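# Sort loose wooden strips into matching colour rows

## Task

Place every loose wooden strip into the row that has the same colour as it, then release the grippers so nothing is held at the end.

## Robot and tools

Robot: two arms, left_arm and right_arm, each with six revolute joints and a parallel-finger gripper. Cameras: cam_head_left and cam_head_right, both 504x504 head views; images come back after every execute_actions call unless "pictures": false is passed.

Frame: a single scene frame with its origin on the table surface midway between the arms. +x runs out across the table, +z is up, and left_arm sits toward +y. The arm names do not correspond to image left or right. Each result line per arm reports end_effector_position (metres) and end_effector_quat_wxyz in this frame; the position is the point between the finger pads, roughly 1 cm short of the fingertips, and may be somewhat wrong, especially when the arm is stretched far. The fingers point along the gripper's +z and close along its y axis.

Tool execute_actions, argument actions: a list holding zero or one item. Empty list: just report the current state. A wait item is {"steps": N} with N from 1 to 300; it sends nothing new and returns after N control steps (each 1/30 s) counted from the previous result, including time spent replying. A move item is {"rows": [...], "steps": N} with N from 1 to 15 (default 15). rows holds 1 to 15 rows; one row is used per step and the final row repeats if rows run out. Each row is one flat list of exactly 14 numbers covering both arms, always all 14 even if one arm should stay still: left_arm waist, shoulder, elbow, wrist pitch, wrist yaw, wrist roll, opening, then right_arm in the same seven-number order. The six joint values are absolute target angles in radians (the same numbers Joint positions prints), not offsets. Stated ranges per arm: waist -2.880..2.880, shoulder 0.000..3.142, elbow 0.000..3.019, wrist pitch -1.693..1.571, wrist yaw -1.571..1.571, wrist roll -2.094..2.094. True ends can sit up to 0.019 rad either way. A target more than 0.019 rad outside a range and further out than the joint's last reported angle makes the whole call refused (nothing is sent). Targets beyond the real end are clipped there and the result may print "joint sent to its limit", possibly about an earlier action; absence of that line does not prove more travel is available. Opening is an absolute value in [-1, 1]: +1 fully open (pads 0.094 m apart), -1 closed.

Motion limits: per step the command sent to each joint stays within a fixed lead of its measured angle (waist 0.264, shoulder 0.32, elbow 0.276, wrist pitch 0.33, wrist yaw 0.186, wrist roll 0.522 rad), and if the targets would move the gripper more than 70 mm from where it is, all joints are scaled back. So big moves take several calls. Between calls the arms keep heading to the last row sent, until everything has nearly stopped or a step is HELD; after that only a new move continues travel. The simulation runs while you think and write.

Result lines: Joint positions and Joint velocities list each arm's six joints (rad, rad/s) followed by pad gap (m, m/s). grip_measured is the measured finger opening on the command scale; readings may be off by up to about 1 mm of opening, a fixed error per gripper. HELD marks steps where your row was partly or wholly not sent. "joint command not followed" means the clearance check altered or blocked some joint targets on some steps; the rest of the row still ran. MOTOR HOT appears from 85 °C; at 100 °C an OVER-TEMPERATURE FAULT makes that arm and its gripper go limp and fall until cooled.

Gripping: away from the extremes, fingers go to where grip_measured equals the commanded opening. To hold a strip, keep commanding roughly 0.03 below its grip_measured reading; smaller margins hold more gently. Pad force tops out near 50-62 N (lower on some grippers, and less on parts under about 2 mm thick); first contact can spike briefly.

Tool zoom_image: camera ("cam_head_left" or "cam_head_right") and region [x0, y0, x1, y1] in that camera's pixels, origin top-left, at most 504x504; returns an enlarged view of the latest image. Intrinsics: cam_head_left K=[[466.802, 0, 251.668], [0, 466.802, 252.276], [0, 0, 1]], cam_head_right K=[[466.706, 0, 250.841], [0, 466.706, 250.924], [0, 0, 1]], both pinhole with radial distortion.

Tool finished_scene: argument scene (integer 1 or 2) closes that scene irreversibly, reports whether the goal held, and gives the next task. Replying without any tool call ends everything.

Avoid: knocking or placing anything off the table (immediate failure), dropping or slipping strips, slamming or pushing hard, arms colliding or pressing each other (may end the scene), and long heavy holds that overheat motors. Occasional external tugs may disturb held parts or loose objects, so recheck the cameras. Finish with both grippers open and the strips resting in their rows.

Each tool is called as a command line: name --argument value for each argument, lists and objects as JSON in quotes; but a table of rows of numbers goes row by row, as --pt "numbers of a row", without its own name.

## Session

execute_actions --actions '[]'

Scene clock: 0.00 s of 5700.00 s.
left_arm: end_effector_position=(+0.0947, +0.4951, +0.1367) grip_measured=+1.000 end_effector_quat_wxyz=(-0.026, -0.112, +0.870, +0.479) | right_arm: end_effector_position=(+0.2332, -0.0834, +0.2376) grip_measured=+1.000 end_effector_quat_wxyz=(+0.002, +0.355, +0.935, +0.003)
Joint positions: left_arm=[ 0.581  0.617  0.336 -0.935 -0.957  0.351  0.094] | right_arm=[ 0.917  1.257  1.183 -1.489  0.002  1.692  0.094]
Joint velocities: left_arm=[-0.005 -0.015 -0.032 -0.007 -0.037  0.022  0.   ] | right_arm=[ 0.005 -0.015 -0.007 -0.007 -0.007  0.022  0.   ]
Motor temperatures (°C, as the motors report them): left_arm=[23 23 26 23 25 22] | right_arm=[23 24 28 24 26 23]

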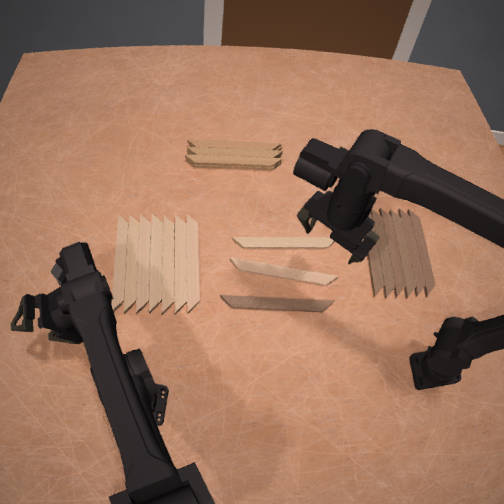

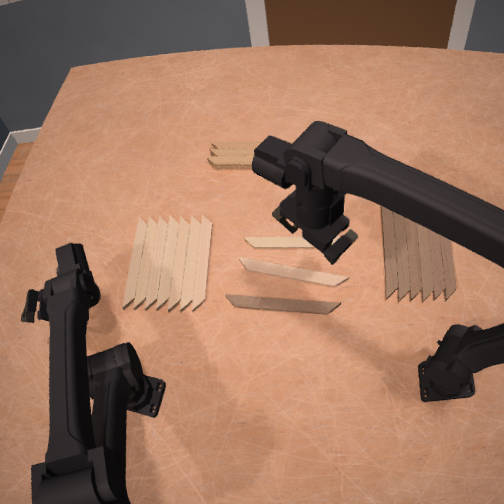

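execute_actions --actions '[{"rows":[[0.4,1.2,0.9,-1.2,0,0.74,0.2,-1.0,1.26,1.18,-1.49,0,-1.03,1]]}]' --pictures false

execute_actions --actions '[{"steps":25}]' --pictures false

execute_actions --actions '[{"rows":[[-0.75,1.45,0.91,-1.0,0,0.74,0.2,-1.0,1.26,1.18,-1.49,0,-1.03,1]]}]' --pictures false

execute_actions --actions '[{"steps":30}]' --pictures false

execute_actions --actions '[{"rows":[[-0.75,1.52,0.91,-0.92,0,0.74,0.2,-1.0,1.26,1.18,-1.49,0,-1.03,1]]}]'

zoom_image --camera "cam_head_right" --region '[190,200,410,360]'

Scene clock: 7.50 s of 5700.00 s.
left_arm: end_effector_position=(+0.3099, +0.3741, +0.1423) grip_measured=+0.203 end_effector_quat_wxyz=(+0.029, +0.228, +0.973, +0.017) | right_arm: end_effector_position=(+0.3843, -0.3570, +0.2376) grip_measured=+1.000 end_effector_quat_wxyz=(+0.003, +0.275, +0.961, +0.002)
Joint positions: left_arm=[ 0.404  1.212  0.889 -1.18  -0.003  0.704  0.056] | right_arm=[-0.004  1.257  1.183 -1.489 -0.002  0.602  0.094]
Joint velocities: left_arm=[-0.005 -0.093  0.012 -0.173 -0.051  0.139 -0.   ] | right_arm=[-2.085 -0.005 -0.007  0.002  0.037 -2.117  0.   ]
Motor temperatures (°C, as the motors report them): left_arm=[23 23 28 23 25 22] | right_arm=[23 24 30 24 26 23]
Steps of this call (steps 1 to 90: nothing new was sent; then 4.00 s passed at rest; steps 91 to 105: all 15 steps of this action). Readings (joint positions):
91: left_arm=[0.570 0.636 0.356 -0.979 -0.892 0.393] | right_arm=[0.903 1.257 1.183 -1.489 -0.005 1.633]
92: left_arm=[0.536 0.691 0.397 -1.046 -0.814 0.444] | right_arm=[0.870 1.257 1.183 -1.489 -0.008 1.559]
94: left_arm=[0.465 0.843 0.501 -1.118 -0.669 0.520] | right_arm=[0.761 1.257 1.183 -1.489 -0.007 1.411]
98: left_arm=[0.413 1.127 0.739 -1.164 -0.372 0.615] | right_arm=[0.491 1.257 1.183 -1.489 -0.004 1.118]
105: the state above

Scene clock: 8.33 s of 5700.00 s.
left_arm: end_effector_position=(+0.3084, +0.3736, +0.1440) grip_measured=+0.203 end_effector_quat_wxyz=(+0.029, +0.239, +0.970, +0.017) | right_arm: end_effector_position=(+0.2337, -0.6619, +0.2376) grip_measured=+1.000 end_effector_quat_wxyz=(+0.001, -0.006, +1.000, -0.004)
Joint positions: left_arm=[ 0.404  1.206  0.889 -1.186 -0.003  0.727  0.056] | right_arm=[-1.009  1.257  1.183 -1.489  0.002 -0.973  0.094]
Joint velocities: left_arm=[-0.005 -0.015 -0.017 -0.002 -0.022 -0.007 -0.001] | right_arm=[-0.015  0.005 -0.007  0.027 -0.037 -0.33   0.   ]
Motor temperatures (°C, as the motors report them): left_arm=[23 23 28 23 25 22] | right_arm=[23 24 30 24 26 23]
Steps of this call (steps 1 to 25: the robot went on to your last target). Readings (joint positions):
1: left_arm=[0.404 1.209 0.889 -1.183 -0.003 0.709] | right_arm=[-0.075 1.257 1.183 -1.489 -0.001 0.529]
2: left_arm=[0.404 1.207 0.889 -1.184 -0.003 0.712] | right_arm=[-0.146 1.257 1.183 -1.489 -0.001 0.455]
4: left_arm=[0.404 1.206 0.889 -1.186 -0.003 0.718] | right_arm=[-0.288 1.257 1.183 -1.489 -0.001 0.308]
8: left_arm=[0.404 1.206 0.889 -1.186 -0.003 0.723] | right_arm=[-0.573 1.257 1.183 -1.489 -0.001 0.013]
25: the state above

Scene clock: 8.83 s of 5700.00 s.
left_arm: end_effector_position=(+0.2946, +0.0915, +0.0630) grip_measured=+0.203 end_effector_quat_wxyz=(-0.005, +0.610, +0.793, +0.001) | right_arm: end_effector_position=(+0.2337, -0.6619, +0.2376) grip_measured=+1.000 end_effector_quat_wxyz=(+0.001, -0.029, +1.000, -0.004)
Joint positions: left_arm=[-0.424  1.46   0.892 -1.012 -0.003  0.727  0.057] | right_arm=[-1.009  1.257  1.183 -1.489  0.002 -1.018  0.094]
Joint velocities: left_arm=[-2.017  0.005 -0.002  0.056  0.051  0.022 -0.   ] | right_arm=[-0.015  0.005  0.002 -0.007 -0.095 -0.007  0.   ]
Motor temperatures (°C, as the motors report them): left_arm=[23 23 28 23 25 22] | right_arm=[23 24 30 24 26 23]
Steps of this call (steps 1 to 15: all 15 steps of this action). Readings (joint positions):
1: left_arm=[0.393 1.214 0.889 -1.173 -0.007 0.727] | right_arm=[-1.009 1.257 1.183 -1.489 0.002 -0.982]
2: left_arm=[0.365 1.232 0.890 -1.146 -0.008 0.727] | right_arm=[-1.009 1.257 1.183 -1.489 0.002 -0.990]
4: left_arm=[0.277 1.293 0.892 -1.094 -0.008 0.727] | right_arm=[-1.009 1.257 1.183 -1.489 0.002 -1.000]
8: left_arm=[0.048 1.416 0.892 -1.036 -0.006 0.727] | right_arm=[-1.009 1.257 1.183 -1.489 0.002 -1.011]
15: the state above

Scene clock: 9.83 s of 5700.00 s.
left_arm: end_effector_position=(+0.2137, +0.0031, +0.0630) grip_measured=+0.203 end_effector_quat_wxyz=(-0.003, +0.731, +0.682, -0.000) | right_arm: end_effector_position=(+0.2337, -0.6619, +0.2376) grip_measured=+1.000 end_effector_quat_wxyz=(+0.001, -0.029, +1.000, -0.004)
Joint positions: left_arm=[-0.75   1.46   0.892 -1.009  0.001  0.73   0.057] | right_arm=[-1.009  1.257  1.183 -1.489  0.002 -1.019  0.094]
Joint velocities: left_arm=[ 0.005 -0.005  0.002  0.002  0.007 -0.037  0.001] | right_arm=[-0.005 -0.005 -0.007 -0.002 -0.007 -0.051  0.   ]
Motor temperatures (°C, as the motors report them): left_arm=[23 23 28 23 25 22] | right_arm=[23 25 30 24 26 23]
Steps of this call (steps 1 to 30: the robot went on to your last target). Readings (joint positions):
1: left_arm=[-0.494 1.460 0.892 -1.012 -0.003 0.727] | right_arm=[-1.009 1.257 1.183 -1.489 0.002 -1.018]
2: left_arm=[-0.563 1.460 0.892 -1.012 -0.002 0.727] | right_arm=[-1.009 1.257 1.183 -1.489 0.002 -1.018]
4: left_arm=[-0.695 1.460 0.892 -1.009 0.001 0.728] | right_arm=[-1.009 1.257 1.183 -1.489 0.002 -1.018]
8: left_arm=[-0.800 1.460 0.892 -1.009 0.006 0.730] | right_arm=[-1.009 1.257 1.183 -1.489 0.002 -1.019]
30: the state above
All arms were judged still, so your last target was given up. Only a new action makes them travel on or press farther. Fingers that are still opening or closing keep moving.

Scene clock: 10.33 s of 5700.00 s.
left_arm: end_effector_position=(+0.2226, -0.0083, +0.0450) grip_measured=+0.203 end_effector_quat_wxyz=(+0.008, +0.731, +0.682, -0.001) | right_arm: end_effector_position=(+0.2337, -0.6619, +0.2376) grip_measured=+1.000 end_effector_quat_wxyz=(+0.001, -0.029, +1.000, -0.004)
Joint positions: left_arm=[-0.75   1.511  0.892 -0.935  0.001  0.73   0.057] | right_arm=[-1.009  1.257  1.183 -1.489  0.002 -1.019  0.094]
Joint velocities: left_arm=[-0.015 -0.005  0.017 -0.002  0.007  0.007 -0.001] | right_arm=[-0.005  0.005  0.012 -0.007  0.007  0.037  0.   ]
Motor temperatures (°C, as the motors report them): left_arm=[23 23 28 23 25 22] | right_arm=[23 25 30 24 26 23]
Steps of this call (steps 1 to 15: all 15 steps of this action). Readings (joint positions):
1: left_arm=[-0.750 1.462 0.892 -0.996 0.001 0.730] | right_arm=[-1.009 1.257 1.183 -1.489 0.002 -1.019]
2: left_arm=[-0.750 1.468 0.892 -0.975 0.001 0.730] | right_arm=[-1.009 1.257 1.183 -1.489 0.002 -1.019]
4: left_arm=[-0.750 1.487 0.892 -0.945 0.001 0.730] | right_arm=[-1.009 1.257 1.183 -1.489 0.002 -1.019]
8: left_arm=[-0.750 1.511 0.892 -0.936 0.001 0.730] | right_arm=[-1.009 1.257 1.183 -1.489 0.002 -1.019]
15: the state above

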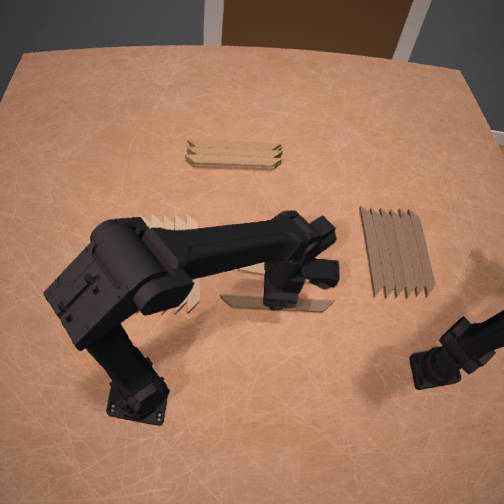

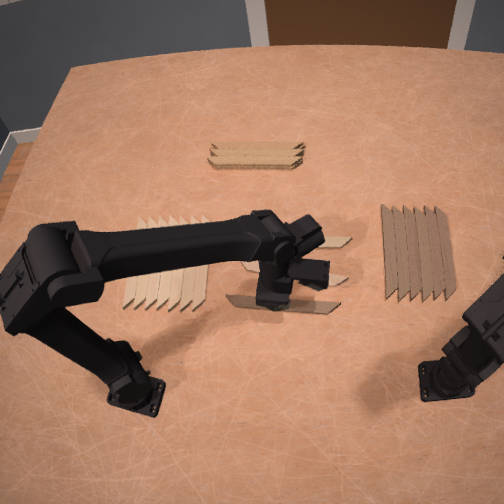

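Region (190, 200, 410, 360) of cam_head_right's 504x504 image, scaled by 2.291, with more detail than that image has; it fills the top 367 rows of this view, and the rest is white.

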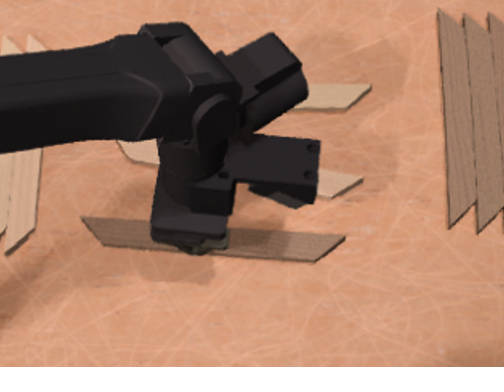

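execute_actions --actions '[{"rows":[[-0.79,1.52,0.88,-0.9,0,0.69,0.5,-1.0,1.26,1.18,-1.49,0,-1.03,1]]}]' --pictures false

execute_actions --actions '[{"rows":[[-0.79,1.57,0.88,-0.87,0,0.69,0.5,-1.0,1.26,1.18,-1.49,0,-1.03,1]]}]'

zoom_image --camera "cam_head_right" --region '[190,200,410,360]'

Scene clock: 17.20 s of 5700.00 s.
left_arm: end_effector_position=(+0.2109, -0.0165, +0.0416) grip_measured=+0.497 end_effector_quat_wxyz=(+0.013, +0.735, +0.678, -0.002) | right_arm: end_effector_position=(+0.2337, -0.6619, +0.2376) grip_measured=+1.000 end_effector_quat_wxyz=(+0.001, -0.029, +1.000, -0.004)
Joint positions: left_arm=[-0.788  1.511  0.881 -0.915  0.     0.704  0.07 ] | right_arm=[-1.009  1.257  1.183 -1.489  0.002 -1.019  0.094]
Joint velocities: left_arm=[ 0.005  0.005 -0.022 -0.007 -0.007  0.022 -0.   ] | right_arm=[-0.024 -0.005 -0.017 -0.007 -0.081 -0.081  0.   ]
Motor temperatures (°C, as the motors report them): left_arm=[23 23 29 23 25 22] | right_arm=[23 25 30 24 26 23]
Steps of this call (steps 1 to 15: the robot went on to your last target; steps 16 to 90: nothing new was sent; then 3.37 s passed at rest; steps 91 to 105: all 15 steps of this action). Readings (joint positions):
91: left_arm=[-0.752 1.511 0.891 -0.930 0.001 0.726] | right_arm=[-1.009 1.257 1.183 -1.489 0.002 -1.019]
92: left_arm=[-0.757 1.511 0.889 -0.924 0.000 0.721] | right_arm=[-1.009 1.257 1.183 -1.489 0.002 -1.019]
94: left_arm=[-0.772 1.511 0.884 -0.917 0.000 0.714] | right_arm=[-1.009 1.257 1.183 -1.489 0.002 -1.019]
98: left_arm=[-0.788 1.511 0.881 -0.916 0.000 0.708] | right_arm=[-1.009 1.257 1.183 -1.489 0.002 -1.019]
105: the state above

Scene clock: 17.70 s of 5700.00 s.
left_arm: end_effector_position=(+0.2118, -0.0178, +0.0233) grip_measured=+0.497 end_effector_quat_wxyz=(+0.002, +0.735, +0.678, -0.000) | right_arm: end_effector_position=(+0.2337, -0.6619, +0.2376) grip_measured=+1.000 end_effector_quat_wxyz=(+0.001, -0.029, +1.000, -0.004)
Joint positions: left_arm=[-0.788  1.561  0.879 -0.884  0.     0.702  0.07 ] | right_arm=[-1.009  1.257  1.183 -1.489  0.002 -1.019  0.094]
Joint velocities: left_arm=[-0.015 -0.015  0.002 -0.012  0.022 -0.051  0.   ] | right_arm=[ 0.005  0.015 -0.027  0.007 -0.095 -0.066  0.   ]
Motor temperatures (°C, as the motors report them): left_arm=[23 23 29 23 25 22] | right_arm=[23 25 30 24 26 23]
Steps of this call (steps 1 to 15: all 15 steps of this action). Readings (joint positions):
1: left_arm=[-0.788 1.514 0.881 -0.910 0.000 0.704] | right_arm=[-1.009 1.257 1.183 -1.489 0.002 -1.019]
2: left_arm=[-0.788 1.520 0.881 -0.900 0.000 0.703] | right_arm=[-1.009 1.257 1.183 -1.489 0.002 -1.019]
4: left_arm=[-0.788 1.537 0.881 -0.888 0.000 0.703] | right_arm=[-1.009 1.257 1.183 -1.489 0.002 -1.019]
8: left_arm=[-0.788 1.560 0.879 -0.885 0.000 0.702] | right_arm=[-1.009 1.257 1.183 -1.489 0.002 -1.019]
15: the state above

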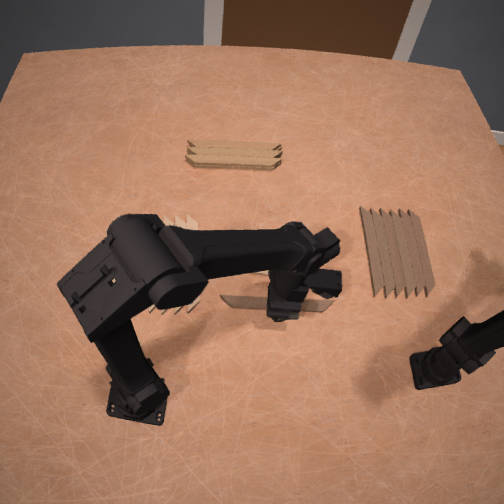

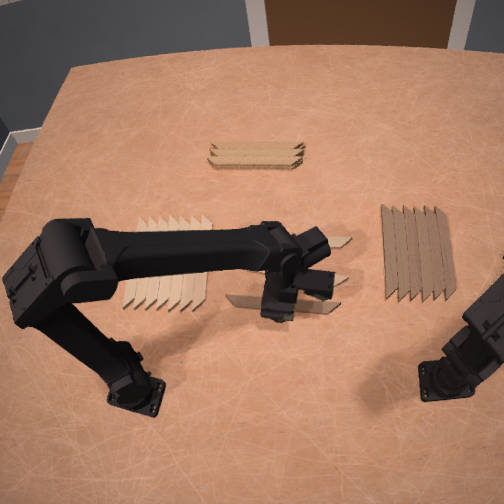

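Region (190, 200, 410, 360) of cam_head_right's 504x504 image, scaled by 2.291, with more detail than that image has; it fills the top 367 rows of this view, and the rest is white.

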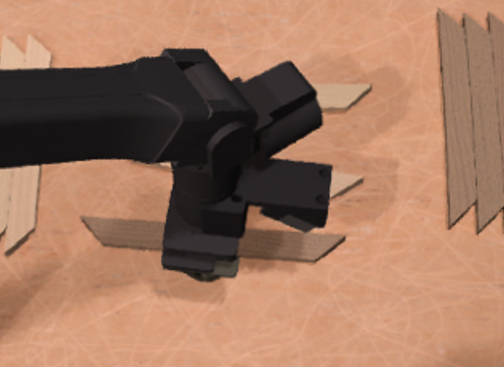

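execute_actions --actions '[{"rows":[[-0.79,1.57,0.88,-0.87,0,0.69,-0.49,-1.0,1.26,1.18,-1.49,0,-1.03,1]]}]' --pictures false

execute_actions --actions '[{"rows":[[-0.79,1.57,1.15,-1.13,0,0.69,-0.49,-1.0,1.26,1.18,-1.49,0,-1.03,1]]}]' --pictures false

execute_actions --actions '[{"rows":[[-0.78,1.95,1.66,-1.27,0,-0.955,-0.49,-1.0,1.26,1.18,-1.49,0,-1.03,1]]}]' --pictures false

execute_actions --actions '[{"steps":30}]' --pictures false

execute_actions --actions '[{"rows":[[-0.78,2.02,1.66,-1.17,0,-0.955,-0.49,-1.0,1.26,1.18,-1.49,0,-1.03,1]]}]'

zoom_image --camera "cam_head_right" --region '[270,170,490,330]'

Scene clock: 23.37 s of 5700.00 s.
left_arm: end_effector_position=(+0.2119, -0.0180, +0.0233) grip_measured=-0.447 end_effector_quat_wxyz=(+0.003, +0.734, +0.679, -0.001) | right_arm: end_effector_position=(+0.2337, -0.6619, +0.2376) grip_measured=+1.000 end_effector_quat_wxyz=(+0.001, -0.029, +1.000, -0.004)
Joint positions: left_arm=[-0.788  1.561  0.879 -0.884  0.     0.702  0.026] | right_arm=[-1.009  1.257  1.183 -1.489  0.002 -1.019  0.094]
Joint velocities: left_arm=[-0.024  0.005  0.017  0.007  0.037 -0.051  0.   ] | right_arm=[-0.005 -0.015 -0.002 -0.002 -0.007  0.007  0.   ]
Motor temperatures (°C, as the motors report them): left_arm=[23 23 29 23 25 22] | right_arm=[23 25 30 24 26 23]
Steps of this call (steps 1 to 15: the robot went on to your last target; steps 16 to 90: nothing new was sent; then 2.17 s passed at rest; steps 91 to 105: all 15 steps of this action). Readings (joint positions):
91: left_arm=[-0.788 1.561 0.879 -0.884 0.000 0.702] | right_arm=[-1.009 1.257 1.183 -1.489 0.002 -1.019]
92: left_arm=[-0.788 1.561 0.879 -0.884 0.000 0.702] | right_arm=[-1.009 1.257 1.183 -1.489 0.002 -1.019]
94: left_arm=[-0.788 1.561 0.879 -0.884 0.000 0.702] | right_arm=[-1.009 1.257 1.183 -1.489 0.002 -1.019]
98: left_arm=[-0.788 1.561 0.879 -0.884 0.000 0.702] | right_arm=[-1.009 1.257 1.183 -1.489 0.002 -1.019]
105: the state above

Scene clock: 23.87 s of 5700.00 s.
left_arm: end_effector_position=(+0.2478, -0.0679, +0.1093) grip_measured=-0.447 end_effector_quat_wxyz=(+0.019, +0.734, +0.679, -0.003) | right_arm: end_effector_position=(+0.2337, -0.6619, +0.2376) grip_measured=+1.000 end_effector_quat_wxyz=(+0.001, -0.029, +1.000, -0.004)
Joint positions: left_arm=[-0.788  1.563  1.146 -1.116  0.     0.702  0.026] | right_arm=[-1.009  1.257  1.183 -1.489  0.002 -1.019  0.094]
Joint velocities: left_arm=[-0.005  0.005 -0.007  0.007 -0.051  0.051  0.001] | right_arm=[-0.005 -0.024  0.002  0.007 -0.007  0.051  0.   ]
Motor temperatures (°C, as the motors report them): left_arm=[23 23 29 23 25 22] | right_arm=[23 25 30 24 26 23]
Steps of this call (steps 1 to 15: all 15 steps of this action). Readings (joint positions):
1: left_arm=[-0.788 1.562 0.895 -0.917 0.000 0.702] | right_arm=[-1.009 1.257 1.183 -1.489 0.002 -1.019]
2: left_arm=[-0.788 1.568 0.924 -0.975 0.000 0.702] | right_arm=[-1.009 1.257 1.183 -1.489 0.002 -1.019]
4: left_arm=[-0.788 1.574 1.000 -1.051 0.000 0.702] | right_arm=[-1.009 1.257 1.183 -1.489 0.002 -1.019]
8: left_arm=[-0.788 1.571 1.130 -1.100 0.000 0.702] | right_arm=[-1.009 1.257 1.183 -1.489 0.002 -1.019]
15: the state above

Scene clock: 24.37 s of 5700.00 s.
left_arm: end_effector_position=(+0.3285, -0.1802, +0.0760) grip_measured=-0.447 end_effector_quat_wxyz=(-0.012, +0.175, +0.984, +0.011) | right_arm: end_effector_position=(+0.2337, -0.6619, +0.2376) grip_measured=+1.000 end_effector_quat_wxyz=(+0.001, -0.029, +1.000, -0.004)
Joint positions: left_arm=[-0.788  1.973  1.625 -1.255  0.    -0.595  0.026] | right_arm=[-1.009  1.257  1.183 -1.489  0.002 -1.019  0.094]
Joint velocities: left_arm=[-0.024 -0.083  0.007 -0.012  0.022 -2.381  0.001] | right_arm=[-0.005  0.005  0.007 -0.002 -0.051 -0.051  0.   ]
Motor temperatures (°C, as the motors report them): left_arm=[23 23 29 23 25 22] | right_arm=[23 25 30 24 26 23]
Steps of this call (steps 1 to 15: all 15 steps of this action). Readings (joint positions):
1: left_arm=[-0.788 1.582 1.166 -1.144 0.000 0.644] | right_arm=[-1.009 1.257 1.183 -1.489 0.002 -1.019]
2: left_arm=[-0.788 1.621 1.215 -1.188 0.000 0.573] | right_arm=[-1.009 1.257 1.183 -1.489 0.002 -1.019]
4: left_arm=[-0.788 1.735 1.338 -1.223 0.000 0.437] | right_arm=[-1.009 1.257 1.183 -1.489 0.002 -1.019]
8: left_arm=[-0.788 1.946 1.586 -1.242 0.000 0.079] | right_arm=[-1.009 1.257 1.183 -1.489 0.002 -1.019]
15: the state above

Scene clock: 25.37 s of 5700.00 s.
left_arm: end_effector_position=(+0.3286, -0.1803, +0.0807) grip_measured=-0.447 end_effector_quat_wxyz=(-0.008, +0.003, +1.000, +0.010) | right_arm: end_effector_position=(+0.2337, -0.6619, +0.2376) grip_measured=+1.000 end_effector_quat_wxyz=(+0.001, -0.029, +1.000, -0.004)
Joint positions: left_arm=[-0.788  1.965  1.625 -1.256  0.    -0.942  0.026] | right_arm=[-1.009  1.257  1.183 -1.489  0.002 -1.019  0.094]
Joint velocities: left_arm=[-0.015  0.005 -0.012 -0.007 -0.007 -0.007  0.   ] | right_arm=[-0.005 -0.015 -0.002 -0.017 -0.066 -0.051  0.   ]
Motor temperatures (°C, as the motors report them): left_arm=[23 23 29 23 25 22] | right_arm=[23 25 30 24 26 23]
Steps of this call (steps 1 to 30: the robot went on to your last target). Readings (joint positions):
1: left_arm=[-0.788 1.971 1.625 -1.255 0.000 -0.666] | right_arm=[-1.009 1.257 1.183 -1.489 0.002 -1.019]
2: left_arm=[-0.788 1.969 1.625 -1.256 0.000 -0.721] | right_arm=[-1.009 1.257 1.183 -1.489 0.002 -1.019]
4: left_arm=[-0.788 1.966 1.625 -1.256 0.000 -0.802] | right_arm=[-1.009 1.257 1.183 -1.489 0.002 -1.019]
8: left_arm=[-0.788 1.965 1.625 -1.256 0.000 -0.885] | right_arm=[-1.009 1.257 1.183 -1.489 0.002 -1.019]
30: the state above

Scene clock: 25.87 s of 5700.00 s.
left_arm: end_effector_position=(+0.3361, -0.1909, +0.0420) grip_measured=-0.447 end_effector_quat_wxyz=(-0.007, +0.002, +1.000, +0.008) | right_arm: end_effector_position=(+0.2337, -0.6619, +0.2376) grip_measured=+1.000 end_effector_quat_wxyz=(+0.001, -0.029, +1.000, -0.004)
Joint positions: left_arm=[-0.787  2.032  1.624 -1.184  0.002 -0.943  0.026] | right_arm=[-1.009  1.257  1.183 -1.489  0.002 -1.019  0.094]
Joint velocities: left_arm=[ 0.015 -0.034 -0.027 -0.002  0.022 -0.066  0.001] | right_arm=[ 0.005 -0.015 -0.027  0.002 -0.066 -0.007  0.   ]
Motor temperatures (°C, as the motors report them): left_arm=[23 23 29 23 25 22] | right_arm=[23 25 30 24 26 23]
Steps of this call (steps 1 to 15: all 15 steps of this action). Readings (joint positions):
1: left_arm=[-0.788 1.967 1.625 -1.245 0.000 -0.942] | right_arm=[-1.009 1.257 1.183 -1.489 0.002 -1.019]
2: left_arm=[-0.788 1.970 1.625 -1.224 0.000 -0.943] | right_arm=[-1.009 1.257 1.183 -1.489 0.002 -1.019]
4: left_arm=[-0.788 1.982 1.626 -1.197 0.005 -0.943] | right_arm=[-1.009 1.257 1.183 -1.489 0.002 -1.019]
8: left_arm=[-0.791 2.045 1.624 -1.194 0.013 -0.943] | right_arm=[-1.009 1.257 1.183 -1.489 0.002 -1.019]
15: the state above

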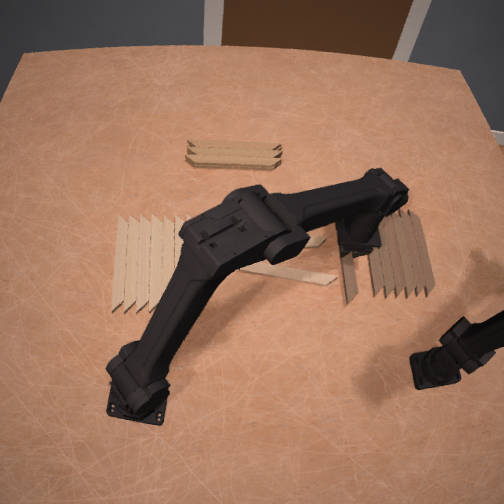

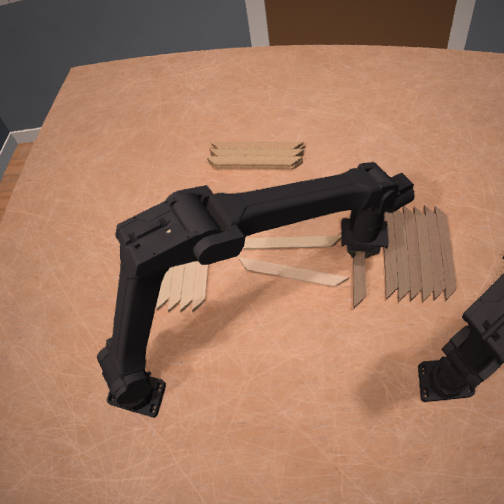

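Region (270, 170, 490, 330) of cam_head_right's 504x504 image, scaled by 2.291, with more detail than that image has; it fills the top 367 rows of this view, and the rest is white.

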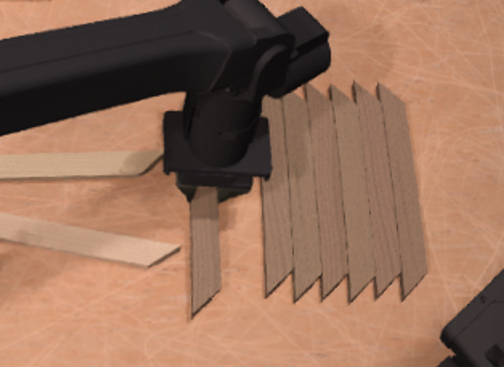

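execute_actions --actions '[{"rows":[[-0.768,2.09,1.73,-1.15,0,-1.02,-0.49,-1.0,1.26,1.18,-1.49,0,-1.03,1]]}]' --pictures false

execute_actions --actions '[{"steps":10}]'

zoom_image --camera "cam_head_right" --region '[270,170,490,330]'

Scene clock: 29.13 s of 5700.00 s.
left_arm: end_effector_position=(+0.3589, -0.2111, +0.0444) grip_measured=-0.447 end_effector_quat_wxyz=(+0.009, -0.034, +0.999, -0.015) | right_arm: end_effector_position=(+0.2337, -0.6619, +0.2376) grip_measured=+1.000 end_effector_quat_wxyz=(+0.001, -0.029, +1.000, -0.004)
Joint positions: left_arm=[-0.777  2.07   1.693 -1.16   0.002 -1.005  0.026] | right_arm=[-1.009  1.257  1.183 -1.489  0.002 -1.019  0.094]
Joint velocities: left_arm=[-0.015 -0.005 -0.002 -0.002  0.051  0.022 -0.002] | right_arm=[ 0.015 -0.015 -0.012 -0.007 -0.066  0.007  0.   ]
Motor temperatures (°C, as the motors report them): left_arm=[23 24 29 23 25 22] | right_arm=[23 25 31 24 26 23]
Steps of this call (steps 1 to 15: the robot went on to your last target; steps 16 to 83: nothing new was sent; steps 84 to 98: all 15 steps of this action). Readings (joint positions):
84: left_arm=[-0.779 2.038 1.627 -1.182 0.002 -0.955] | right_arm=[-1.009 1.257 1.183 -1.489 0.002 -1.019]
85: left_arm=[-0.779 2.046 1.643 -1.180 0.002 -0.965] | right_arm=[-1.009 1.257 1.183 -1.489 0.002 -1.019]
87: left_arm=[-0.778 2.063 1.677 -1.168 0.002 -0.981] | right_arm=[-1.009 1.257 1.183 -1.489 0.002 -1.019]
91: left_arm=[-0.777 2.070 1.693 -1.160 0.002 -0.996] | right_arm=[-1.009 1.257 1.183 -1.489 0.002 -1.019]
98: the state above

Scene clock: 29.47 s of 5700.00 s.
left_arm: end_effector_position=(+0.3589, -0.2111, +0.0444) grip_measured=-0.447 end_effector_quat_wxyz=(+0.009, -0.035, +0.999, -0.015) | right_arm: end_effector_position=(+0.2337, -0.6619, +0.2376) grip_measured=+1.000 end_effector_quat_wxyz=(+0.001, -0.029, +1.000, -0.004)
Joint positions: left_arm=[-0.777  2.07   1.693 -1.16   0.002 -1.007  0.026] | right_arm=[-1.009  1.257  1.183 -1.489  0.002 -1.019  0.094]
Joint velocities: left_arm=[-0.005 -0.005  0.007 -0.007  0.007 -0.007 -0.001] | right_arm=[ 0.015  0.015 -0.002 -0.032 -0.037  0.051  0.   ]
Motor temperatures (°C, as the motors report them): left_arm=[23 24 29 23 25 22] | right_arm=[23 25 31 24 26 23]
Steps of this call (steps 1 to 10: the robot went on to your last target). Readings (joint positions):
1: left_arm=[-0.777 2.070 1.693 -1.160 0.002 -1.005] | right_arm=[-1.009 1.257 1.183 -1.489 0.002 -1.019]
2: left_arm=[-0.777 2.070 1.693 -1.160 0.002 -1.006] | right_arm=[-1.009 1.257 1.183 -1.489 0.002 -1.019]
4: left_arm=[-0.777 2.070 1.693 -1.160 0.002 -1.007] | right_arm=[-1.009 1.257 1.183 -1.489 0.002 -1.019]
8: left_arm=[-0.777 2.070 1.693 -1.160 0.002 -1.007] | right_arm=[-1.009 1.257 1.183 -1.489 0.002 -1.019]
10: the state above

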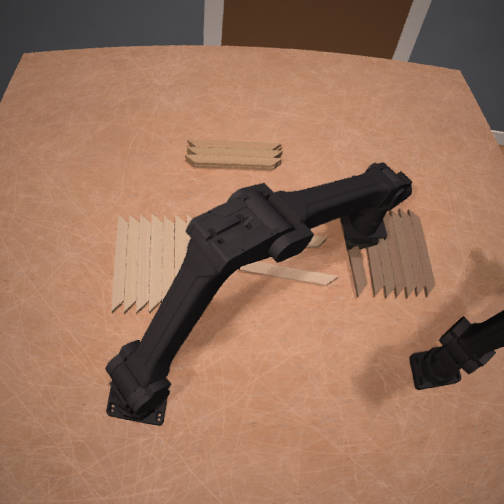

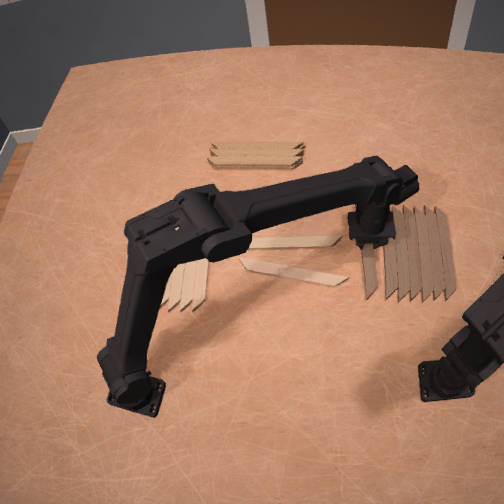

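Region (270, 170, 490, 330) of cam_head_right's 504x504 image, scaled by 2.291, with more detail than that image has; it fills the top 367 rows of this view, and the rest is white.

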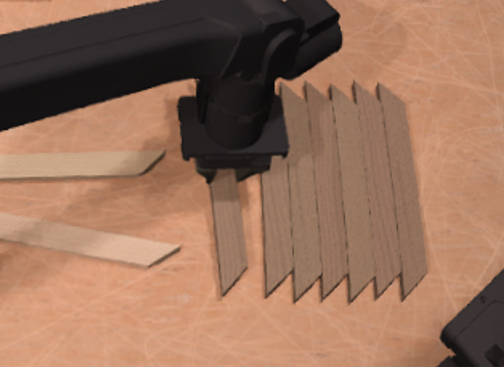

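execute_actions --actions '[{"rows":[[-0.768,2.112,1.73,-1.15,0,-0.98,-0.49,-1.0,1.26,1.18,-1.49,0,-1.03,1]]}]' --pictures false

execute_actions --actions '[{"rows":[[-0.768,2.112,1.73,-1.15,0,-0.98,-0.28,-1.0,1.26,1.18,-1.49,0,-1.03,1]],"steps":10}]' --pictures false

execute_actions --actions '[{"rows":[[-0.768,1.95,1.73,-1.25,0,-0.98,-0.28,-1.0,1.26,1.18,-1.49,0,-1.03,1]]}]' --pictures false

execute_actions --actions '[{"rows":[[-0.65,1.56,1.06,-1.06,0,0.97,0.4,-1.0,1.26,1.18,-1.49,0,-1.03,1]]}]' --pictures false

execute_actions --actions '[{"steps":25}]' --pictures false

execute_actions --actions '[{"rows":[[-0.65,1.64,1.06,-0.96,0,0.97,0.4,-1.0,1.26,1.18,-1.49,0,-1.03,1]]}]'

zoom_image --camera "cam_head_right" --region '[190,130,450,330]'

Scene clock: 38.50 s of 5700.00 s.
left_arm: end_effector_position=(+0.3578, -0.2096, +0.0317) grip_measured=-0.447 end_effector_quat_wxyz=(+0.003, -0.029, +1.000, -0.006) | right_arm: end_effector_position=(+0.2337, -0.6619, +0.2376) grip_measured=+1.000 end_effector_quat_wxyz=(+0.001, -0.029, +1.000, -0.004)
Joint positions: left_arm=[-0.777  2.091  1.694 -1.16   0.002 -0.994  0.026] | right_arm=[-1.009  1.257  1.183 -1.489  0.002 -1.019  0.094]
Joint velocities: left_arm=[ 0.005 -0.005 -0.012 -0.002 -0.037 -0.022  0.001] | right_arm=[ 0.005 -0.024 -0.027 -0.002 -0.037  0.051  0.   ]
Motor temperatures (°C, as the motors report them): left_arm=[23 24 30 23 25 22] | right_arm=[23 25 31 24 26 23]
Steps of this call (steps 1 to 15: the robot went on to your last target; steps 16 to 90: nothing new was sent; then 5.53 s passed at rest; steps 91 to 105: all 15 steps of this action). Readings (joint positions):
91: left_arm=[-0.777 2.071 1.693 -1.160 0.002 -1.005] | right_arm=[-1.009 1.257 1.183 -1.489 0.002 -1.019]
92: left_arm=[-0.777 2.072 1.694 -1.160 0.002 -1.003] | right_arm=[-1.009 1.257 1.183 -1.489 0.002 -1.019]
94: left_arm=[-0.777 2.077 1.694 -1.160 0.002 -0.999] | right_arm=[-1.009 1.257 1.183 -1.489 0.002 -1.019]
98: left_arm=[-0.777 2.088 1.694 -1.160 0.002 -0.995] | right_arm=[-1.009 1.257 1.183 -1.489 0.002 -1.019]
105: the state above

Scene clock: 38.83 s of 5700.00 s.
left_arm: end_effector_position=(+0.3578, -0.2096, +0.0317) grip_measured=-0.283 end_effector_quat_wxyz=(+0.003, -0.028, +1.000, -0.006) | right_arm: end_effector_position=(+0.2337, -0.6619, +0.2376) grip_measured=+1.000 end_effector_quat_wxyz=(+0.001, -0.029, +1.000, -0.004)
Joint positions: left_arm=[-0.777  2.091  1.694 -1.16   0.002 -0.992  0.034] | right_arm=[-1.009  1.257  1.183 -1.489  0.002 -1.019  0.094]
Joint velocities: left_arm=[-0.024 -0.005 -0.022  0.002  0.051  0.022  0.   ] | right_arm=[ 0.015  0.005 -0.007 -0.027  0.022  0.007  0.   ]
Motor temperatures (°C, as the motors report them): left_arm=[23 24 30 23 25 22] | right_arm=[23 25 31 24 26 23]
Steps of this call (steps 1 to 10: all 10 steps of this action). Readings (joint positions):
1: left_arm=[-0.777 2.091 1.694 -1.160 0.002 -0.994] | right_arm=[-1.009 1.257 1.183 -1.489 0.002 -1.019]
2: left_arm=[-0.777 2.091 1.694 -1.160 0.002 -0.994] | right_arm=[-1.009 1.257 1.183 -1.489 0.002 -1.019]
4: left_arm=[-0.777 2.091 1.694 -1.160 0.002 -0.993] | right_arm=[-1.009 1.257 1.183 -1.489 0.002 -1.019]
8: left_arm=[-0.777 2.091 1.694 -1.160 0.002 -0.993] | right_arm=[-1.009 1.257 1.183 -1.489 0.002 -1.019]
10: the state above

Scene clock: 39.33 s of 5700.00 s.
left_arm: end_effector_position=(+0.3545, -0.2051, +0.1367) grip_measured=-0.283 end_effector_quat_wxyz=(+0.033, -0.028, +0.998, -0.050) | right_arm: end_effector_position=(+0.2337, -0.6619, +0.2376) grip_measured=+1.000 end_effector_quat_wxyz=(+0.001, -0.029, +1.000, -0.004)
Joint positions: left_arm=[-0.777  1.923  1.708 -1.236  0.002 -0.992  0.034] | right_arm=[-1.009  1.257  1.183 -1.489  0.002 -1.019  0.094]
Joint velocities: left_arm=[ 0.005 -0.024 -0.002 -0.002  0.037 -0.007  0.001] | right_arm=[-0.005 -0.015  0.012 -0.007  0.007  0.007  0.   ]
Motor temperatures (°C, as the motors report them): left_arm=[23 24 31 23 25 22] | right_arm=[23 25 31 24 26 23]
Steps of this call (steps 1 to 15: all 15 steps of this action). Readings (joint positions):
1: left_arm=[-0.777 2.086 1.694 -1.167 0.002 -0.992] | right_arm=[-1.009 1.257 1.183 -1.489 0.002 -1.019]
2: left_arm=[-0.777 2.079 1.693 -1.184 0.002 -0.992] | right_arm=[-1.009 1.257 1.183 -1.489 0.002 -1.019]
4: left_arm=[-0.777 2.054 1.693 -1.210 0.002 -0.992] | right_arm=[-1.009 1.257 1.183 -1.489 0.002 -1.019]
8: left_arm=[-0.777 1.977 1.693 -1.233 0.002 -0.992] | right_arm=[-1.009 1.257 1.183 -1.489 0.002 -1.019]
15: the state above

Scene clock: 39.83 s of 5700.00 s.
left_arm: end_effector_position=(+0.2751, -0.0007, +0.0817) grip_measured=+0.398 end_effector_quat_wxyz=(-0.007, +0.470, +0.882, +0.003) | right_arm: end_effector_position=(+0.2337, -0.6619, +0.2376) grip_measured=+1.000 end_effector_quat_wxyz=(+0.001, -0.029, +1.000, -0.004)
Joint positions: left_arm=[-0.639  1.544  1.043 -1.084 -0.001  0.181  0.066] | right_arm=[-1.009  1.257  1.183 -1.489  0.002 -1.019  0.094]
Joint velocities: left_arm=[-0.054  0.19   0.017  0.154  0.007  2.821 -0.001] | right_arm=[-0.024  0.005  0.017 -0.007 -0.022  0.007  0.   ]
Motor temperatures (°C, as the motors report them): left_arm=[23 24 30 23 25 22] | right_arm=[23 25 31 24 26 23]
Steps of this call (steps 1 to 15: all 15 steps of this action). Readings (joint positions):
1: left_arm=[-0.773 1.911 1.683 -1.212 0.002 -0.949] | right_arm=[-1.009 1.257 1.183 -1.489 0.002 -1.019]
2: left_arm=[-0.768 1.880 1.628 -1.176 0.002 -0.895] | right_arm=[-1.009 1.257 1.183 -1.489 0.002 -1.019]
4: left_arm=[-0.745 1.798 1.502 -1.138 0.002 -0.783] | right_arm=[-1.009 1.257 1.183 -1.489 0.002 -1.019]
8: left_arm=[-0.673 1.600 1.224 -1.093 0.001 -0.500] | right_arm=[-1.009 1.257 1.183 -1.489 0.002 -1.019]
15: the state above

Scene clock: 40.67 s of 5700.00 s.
left_arm: end_effector_position=(+0.2754, -0.0033, +0.0785) grip_measured=+0.398 end_effector_quat_wxyz=(-0.006, +0.770, +0.639, +0.000) | right_arm: end_effector_position=(+0.2337, -0.6619, +0.2376) grip_measured=+1.000 end_effector_quat_wxyz=(+0.001, -0.029, +1.000, -0.004)
Joint positions: left_arm=[-0.642  1.552  1.043 -1.074 -0.001  0.954  0.066] | right_arm=[-1.009  1.257  1.183 -1.489  0.002 -1.019  0.094]
Joint velocities: left_arm=[-0.015  0.015 -0.012  0.002  0.007  0.022  0.001] | right_arm=[-0.005 -0.015 -0.002 -0.002 -0.007 -0.037  0.   ]
Motor temperatures (°C, as the motors report them): left_arm=[23 24 30 23 25 22] | right_arm=[23 25 31 24 26 23]
Steps of this call (steps 1 to 25: the robot went on to your last target). Readings (joint positions):
1: left_arm=[-0.640 1.548 1.043 -1.079 -0.001 0.279] | right_arm=[-1.009 1.257 1.183 -1.489 0.002 -1.019]
2: left_arm=[-0.641 1.551 1.043 -1.077 -0.001 0.377] | right_arm=[-1.009 1.257 1.183 -1.489 0.002 -1.019]
4: left_arm=[-0.642 1.552 1.043 -1.075 -0.001 0.569] | right_arm=[-1.009 1.257 1.183 -1.489 0.002 -1.019]
8: left_arm=[-0.642 1.552 1.043 -1.074 -0.001 0.799] | right_arm=[-1.009 1.257 1.183 -1.489 0.002 -1.019]
25: the state above

Scene clock: 41.17 s of 5700.00 s.
left_arm: end_effector_position=(+0.2892, -0.0176, +0.0445) grip_measured=+0.398 end_effector_quat_wxyz=(+0.002, +0.771, +0.637, +0.001) | right_arm: end_effector_position=(+0.2337, -0.6619, +0.2376) grip_measured=+1.000 end_effector_quat_wxyz=(+0.001, -0.029, +1.000, -0.004)
Joint positions: left_arm=[-0.642  1.639  1.046 -0.974 -0.001  0.958  0.066] | right_arm=[-1.009  1.257  1.183 -1.489  0.002 -1.019  0.094]
Joint velocities: left_arm=[-0.005 -0.005  0.002  0.002 -0.007  0.037 -0.   ] | right_arm=[-0.005 -0.005 -0.002  0.002  0.007  0.051  0.   ]
Motor temperatures (°C, as the motors report them): left_arm=[23 24 30 23 25 22] | right_arm=[23 25 31 24 26 23]
Steps of this call (steps 1 to 15: all 15 steps of this action). Readings (joint positions):
1: left_arm=[-0.642 1.556 1.043 -1.058 -0.001 0.955] | right_arm=[-1.009 1.257 1.183 -1.489 0.002 -1.019]
2: left_arm=[-0.642 1.565 1.044 -1.028 -0.001 0.956] | right_arm=[-1.009 1.257 1.183 -1.489 0.002 -1.019]
4: left_arm=[-0.642 1.593 1.046 -0.988 -0.001 0.956] | right_arm=[-1.009 1.257 1.183 -1.489 0.002 -1.019]
8: left_arm=[-0.642 1.636 1.046 -0.976 -0.001 0.957] | right_arm=[-1.009 1.257 1.183 -1.489 0.002 -1.019]
15: the state above

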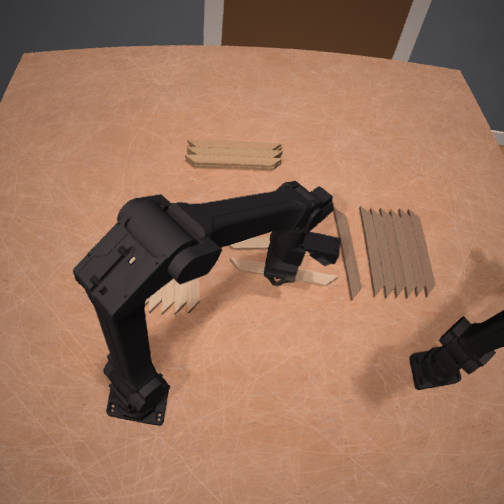

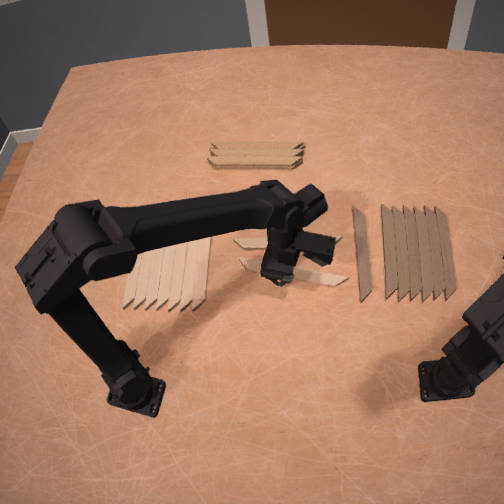

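Region (190, 130, 450, 330) of cam_head_right's 504x504 image, scaled by 1.938, with more detail than that image has; it fills the top 388 rows of this view, and the rest is white.

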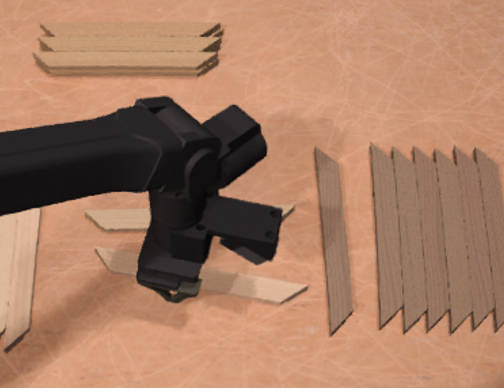

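execute_actions --actions '[{"rows":[[-0.665,1.7,1.06,-0.91,0,0.95,0.4,-1.0,1.26,1.18,-1.49,0,-1.03,1]]}]' --pictures false

execute_actions --actions '[{"rows":[[-0.665,1.7,1.06,-0.91,0,0.95,-0.49,-1.0,1.26,1.18,-1.49,0,-1.03,1]]}]' --pictures false

execute_actions --actions '[{"rows":[[-0.665,1.55,1.06,-1.0,0,0.95,-0.49,-1.0,1.26,1.18,-1.49,0,-1.03,1]]}]' --pictures false

execute_actions --actions '[{"rows":[[-0.31,1.4,0.83,-1.0,0,-0.48,-0.49,-1.0,1.26,1.18,-1.49,0,-1.03,1]]}]' --pictures false

execute_actions --actions '[{"steps":20}]' --pictures false

execute_actions --actions '[{"rows":[[-0.31,1.47,0.83,-0.9,0,-0.48,-0.49,-1.0,1.26,1.18,-1.49,0,-1.03,1]]}]'

zoom_image --camera "cam_head_right" --region '[130,170,350,330]'

Scene clock: 50.43 s of 5700.00 s.
left_arm: end_effector_position=(+0.2889, -0.0279, +0.0232) grip_measured=+0.398 end_effector_quat_wxyz=(+0.001, +0.776, +0.631, +0.001) | right_arm: end_effector_position=(+0.2337, -0.6619, +0.2376) grip_measured=+1.000 end_effector_quat_wxyz=(+0.001, -0.029, +1.000, -0.004)
Joint positions: left_arm=[-0.659  1.69   1.046 -0.924 -0.001  0.958  0.066] | right_arm=[-1.009  1.257  1.183 -1.489  0.002 -1.019  0.094]
Joint velocities: left_arm=[-0.005  0.005  0.002 -0.002  0.066 -0.066 -0.   ] | right_arm=[-0.005 -0.015 -0.002 -0.007 -0.007  0.051  0.   ]
Motor temperatures (°C, as the motors report them): left_arm=[23 24 30 23 25 22] | right_arm=[23 25 31 24 26 23]
Steps of this call (steps 1 to 15: the robot went on to your last target; steps 16 to 90: nothing new was sent; then 5.77 s passed at rest; steps 91 to 105: all 15 steps of this action). Readings (joint positions):
91: left_arm=[-0.644 1.641 1.046 -0.966 -0.001 0.958] | right_arm=[-1.009 1.257 1.183 -1.489 0.002 -1.019]
92: left_arm=[-0.645 1.647 1.046 -0.951 -0.001 0.958] | right_arm=[-1.009 1.257 1.183 -1.489 0.002 -1.019]
94: left_arm=[-0.651 1.663 1.046 -0.931 -0.001 0.958] | right_arm=[-1.009 1.257 1.183 -1.489 0.002 -1.019]
98: left_arm=[-0.659 1.688 1.046 -0.925 -0.001 0.958] | right_arm=[-1.009 1.257 1.183 -1.489 0.002 -1.019]
105: the state above

Scene clock: 50.93 s of 5700.00 s.
left_arm: end_effector_position=(+0.2891, -0.0281, +0.0232) grip_measured=-0.442 end_effector_quat_wxyz=(+0.002, +0.776, +0.631, +0.001) | right_arm: end_effector_position=(+0.2337, -0.6619, +0.2376) grip_measured=+1.000 end_effector_quat_wxyz=(+0.001, -0.029, +1.000, -0.004)
Joint positions: left_arm=[-0.659  1.69   1.046 -0.923 -0.001  0.957  0.026] | right_arm=[-1.009  1.257  1.183 -1.489  0.002 -1.019  0.094]
Joint velocities: left_arm=[-0.005 -0.024  0.007  0.002 -0.051 -0.037  0.   ] | right_arm=[-0.005 -0.024  0.002 -0.022 -0.007  0.037  0.   ]
Motor temperatures (°C, as the motors report them): left_arm=[23 24 30 23 25 22] | right_arm=[23 25 31 24 26 23]
Steps of this call (steps 1 to 15: all 15 steps of this action). Readings (joint positions):
1: left_arm=[-0.659 1.690 1.046 -0.924 -0.001 0.958] | right_arm=[-1.009 1.257 1.183 -1.489 0.002 -1.019]
2: left_arm=[-0.659 1.690 1.046 -0.924 -0.002 0.958] | right_arm=[-1.009 1.257 1.183 -1.489 0.002 -1.019]
4: left_arm=[-0.659 1.690 1.046 -0.923 -0.001 0.957] | right_arm=[-1.009 1.257 1.183 -1.489 0.002 -1.019]
8: left_arm=[-0.659 1.690 1.046 -0.923 -0.001 0.957] | right_arm=[-1.009 1.257 1.183 -1.489 0.002 -1.019]
15: the state above

Scene clock: 51.43 s of 5700.00 s.
left_arm: end_effector_position=(+0.2848, -0.0235, +0.0857) grip_measured=-0.442 end_effector_quat_wxyz=(+0.045, +0.775, +0.630, +0.004) | right_arm: end_effector_position=(+0.2337, -0.6619, +0.2376) grip_measured=+1.000 end_effector_quat_wxyz=(+0.001, -0.029, +1.000, -0.004)
Joint positions: left_arm=[-0.659  1.534  1.04  -0.987 -0.001  0.957  0.026] | right_arm=[-1.009  1.257  1.183 -1.489  0.002 -1.019  0.094]
Joint velocities: left_arm=[-0.005  0.034  0.017  0.012  0.051 -0.051  0.   ] | right_arm=[ 0.005 -0.015  0.007  0.012 -0.051 -0.022  0.   ]
Motor temperatures (°C, as the motors report them): left_arm=[23 24 30 23 25 22] | right_arm=[23 25 31 24 26 23]
Steps of this call (steps 1 to 15: all 15 steps of this action). Readings (joint positions):
1: left_arm=[-0.659 1.682 1.046 -0.932 -0.001 0.957] | right_arm=[-1.009 1.257 1.183 -1.489 0.002 -1.019]
2: left_arm=[-0.659 1.668 1.043 -0.952 -0.001 0.957] | right_arm=[-1.009 1.257 1.183 -1.489 0.002 -1.019]
4: left_arm=[-0.659 1.620 1.040 -0.978 -0.001 0.957] | right_arm=[-1.009 1.257 1.183 -1.489 0.002 -1.019]
8: left_arm=[-0.659 1.537 1.040 -0.985 -0.001 0.957] | right_arm=[-1.009 1.257 1.183 -1.489 0.002 -1.019]
15: the state above

Scene clock: 51.93 s of 5700.00 s.
left_arm: end_effector_position=(+0.2969, +0.1434, +0.0564) grip_measured=-0.443 end_effector_quat_wxyz=(-0.005, +0.118, +0.993, +0.003) | right_arm: end_effector_position=(+0.2337, -0.6619, +0.2376) grip_measured=+1.000 end_effector_quat_wxyz=(+0.001, -0.029, +1.000, -0.004)
Joint positions: left_arm=[-0.294  1.412  0.821 -0.991 -0.003 -0.218  0.026] | right_arm=[-1.009  1.257  1.183 -1.489  0.002 -1.019  0.094]
Joint velocities: left_arm=[-0.239 -0.015  0.002  0.007  0.037 -1.648  0.   ] | right_arm=[-0.024 -0.005 -0.002  0.012  0.051  0.051  0.   ]
Motor temperatures (°C, as the motors report them): left_arm=[23 24 30 23 25 22] | right_arm=[23 25 31 24 26 23]
Steps of this call (steps 1 to 15: all 15 steps of this action). Readings (joint positions):
1: left_arm=[-0.650 1.529 1.028 -0.984 0.004 0.918] | right_arm=[-1.009 1.257 1.183 -1.489 0.002 -1.019]
2: left_arm=[-0.632 1.516 1.003 -0.982 0.007 0.867] | right_arm=[-1.009 1.257 1.183 -1.489 0.002 -1.019]
4: left_arm=[-0.557 1.480 0.936 -0.982 0.007 0.757] | right_arm=[-1.009 1.257 1.183 -1.489 0.002 -1.019]
8: left_arm=[-0.338 1.427 0.837 -0.987 -0.002 0.415] | right_arm=[-1.009 1.257 1.183 -1.489 0.002 -1.019]
15: the state above

Scene clock: 52.60 s of 5700.00 s.
left_arm: end_effector_position=(+0.2948, +0.1390, +0.0565) grip_measured=-0.443 end_effector_quat_wxyz=(-0.005, +0.002, +1.000, +0.003) | right_arm: end_effector_position=(+0.2337, -0.6619, +0.2376) grip_measured=+1.000 end_effector_quat_wxyz=(+0.001, -0.029, +1.000, -0.004)
Joint positions: left_arm=[-0.307  1.412  0.821 -0.991 -0.001 -0.464  0.026] | right_arm=[-1.009  1.257  1.183 -1.489  0.002 -1.019  0.094]
Joint velocities: left_arm=[-0.005 -0.005  0.007 -0.017  0.007  0.022 -0.   ] | right_arm=[ 0.005 -0.005 -0.002 -0.002 -0.037  0.037  0.   ]
Motor temperatures (°C, as the motors report them): left_arm=[23 24 30 23 25 22] | right_arm=[23 25 31 24 26 23]
Steps of this call (steps 1 to 20: the robot went on to your last target). Readings (joint positions):
1: left_arm=[-0.301 1.412 0.821 -0.991 -0.002 -0.268] | right_arm=[-1.009 1.257 1.183 -1.489 0.002 -1.019]
2: left_arm=[-0.305 1.412 0.821 -0.991 -0.001 -0.308] | right_arm=[-1.009 1.257 1.183 -1.489 0.002 -1.019]
4: left_arm=[-0.307 1.412 0.821 -0.991 -0.001 -0.366] | right_arm=[-1.009 1.257 1.183 -1.489 0.002 -1.019]
8: left_arm=[-0.307 1.412 0.821 -0.991 -0.001 -0.426] | right_arm=[-1.009 1.257 1.183 -1.489 0.002 -1.019]
20: the state above

Scene clock: 53.10 s of 5700.00 s.
left_arm: end_effector_position=(+0.3074, +0.1326, +0.0389) grip_measured=-0.443 end_effector_quat_wxyz=(+0.006, +0.000, +1.000, -0.002) | right_arm: end_effector_position=(+0.2337, -0.6619, +0.2376) grip_measured=+1.000 end_effector_quat_wxyz=(+0.001, -0.029, +1.000, -0.004)
Joint positions: left_arm=[-0.307  1.465  0.82  -0.914 -0.001 -0.467  0.026] | right_arm=[-1.009  1.257  1.183 -1.489  0.002 -1.019  0.094]
Joint velocities: left_arm=[ 0.005  0.005  0.022 -0.007  0.022 -0.022 -0.001] | right_arm=[-0.015 -0.005 -0.007 -0.017  0.007 -0.051  0.   ]
Motor temperatures (°C, as the motors report them): left_arm=[23 24 30 23 25 22] | right_arm=[23 25 31 24 26 23]
Steps of this call (steps 1 to 15: all 15 steps of this action). Readings (joint positions):
1: left_arm=[-0.307 1.415 0.820 -0.979 -0.001 -0.465] | right_arm=[-1.009 1.257 1.183 -1.489 0.002 -1.019]
2: left_arm=[-0.307 1.421 0.820 -0.957 -0.001 -0.466] | right_arm=[-1.009 1.257 1.183 -1.489 0.002 -1.019]
4: left_arm=[-0.307 1.440 0.820 -0.925 -0.001 -0.466] | right_arm=[-1.009 1.257 1.183 -1.489 0.002 -1.019]
8: left_arm=[-0.307 1.464 0.820 -0.916 -0.001 -0.467] | right_arm=[-1.009 1.257 1.183 -1.489 0.002 -1.019]
15: the state above

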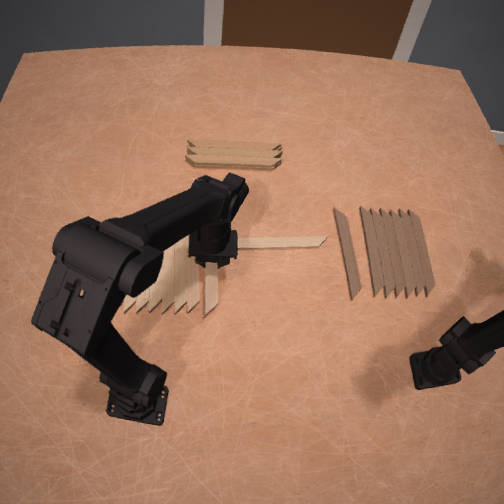

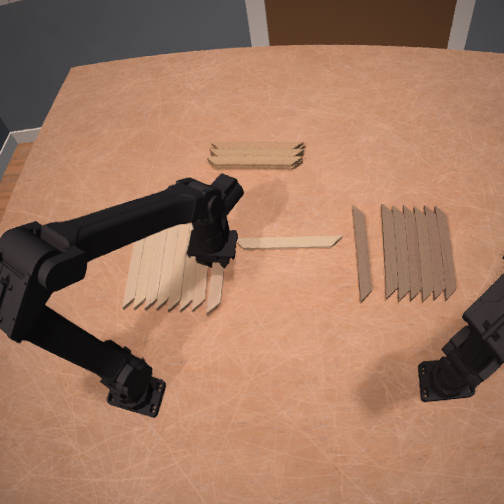

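Region (130, 170, 350, 330) of cam_head_right's 504x504 image, scaled by 2.291, with more detail than that image has; it fills the top 367 rows of this view, and the rest is white.

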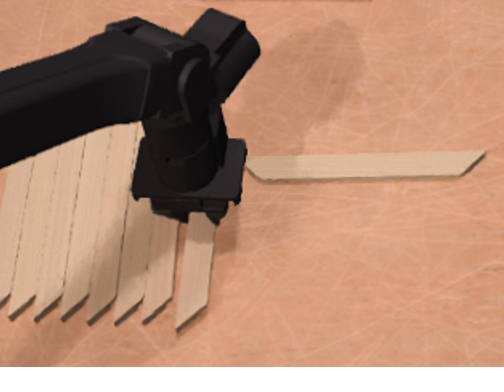

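execute_actions --actions '[{"rows":[[-0.29,1.53,0.872,-0.87,0,-0.5,-0.49,-1.0,1.44,0.85,-0.98,0,-0.95,1]]}]'

zoom_image --camera "cam_head_right" --region '[130,170,350,330]'

Scene clock: 57.00 s of 5700.00 s.
left_arm: end_effector_position=(+0.3188, +0.1310, +0.0245) grip_measured=-0.443 end_effector_quat_wxyz=(+0.002, -0.015, +1.000, -0.000) | right_arm: end_effector_position=(+0.2257, -0.6505, +0.0366) grip_measured=+1.000 end_effector_quat_wxyz=(-0.023, -0.003, +0.999, +0.032)
Joint positions: left_arm=[-0.298  1.524  0.839 -0.883 -0.001 -0.487  0.026] | right_arm=[-1.009  1.479  0.825 -0.997  0.002 -0.967  0.094]
Joint velocities: left_arm=[ 0.005 -0.015 -0.017 -0.012 -0.022 -0.11  -0.   ] | right_arm=[ 0.005 -0.132 -0.007  0.129 -0.051  0.125  0.   ]
Motor temperatures (°C, as the motors report them): left_arm=[23 24 30 23 25 22] | right_arm=[23 25 31 24 26 23]
Steps of this call (steps 1 to 15: the robot went on to your last target; steps 16 to 90: nothing new was sent; then 0.40 s passed at rest; steps 91 to 105: all 15 steps of this action). Readings (joint positions):
91: left_arm=[-0.307 1.468 0.821 -0.910 -0.001 -0.471] | right_arm=[-1.009 1.259 1.169 -1.464 0.002 -1.017]
92: left_arm=[-0.306 1.476 0.825 -0.903 -0.001 -0.474] | right_arm=[-1.009 1.258 1.143 -1.415 0.002 -1.013]
94: left_arm=[-0.301 1.500 0.834 -0.890 -0.001 -0.479] | right_arm=[-1.009 1.276 1.072 -1.321 0.002 -1.007]
98: left_arm=[-0.298 1.523 0.839 -0.883 -0.001 -0.484] | right_arm=[-1.009 1.367 0.916 -1.097 0.002 -0.988]
105: the state above

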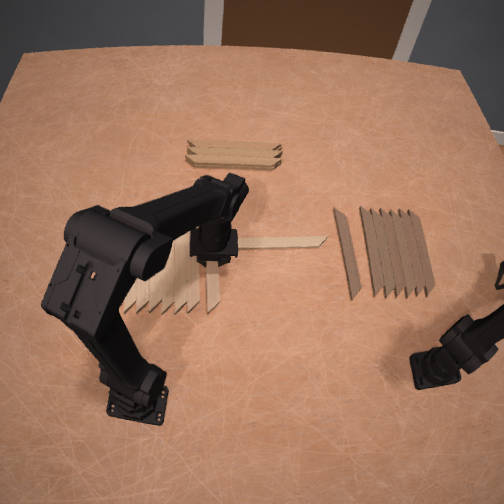

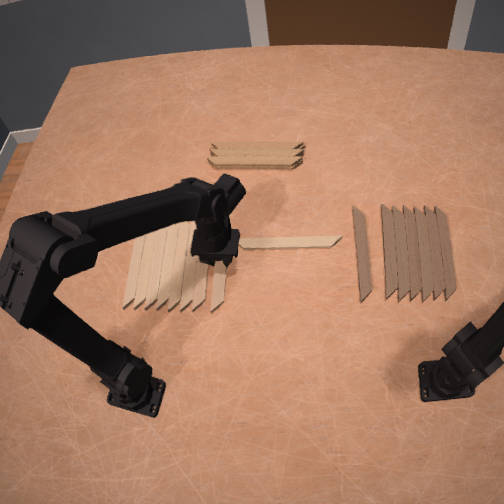

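Region (130, 170, 350, 330) of cam_head_right's 504x504 image, scaled by 2.291, with more detail than that image has; it fills the top 367 rows of this view, and the rest is white.

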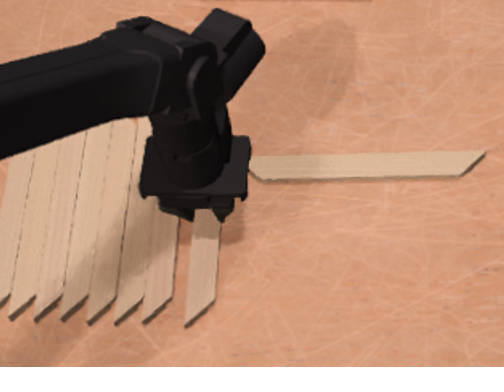

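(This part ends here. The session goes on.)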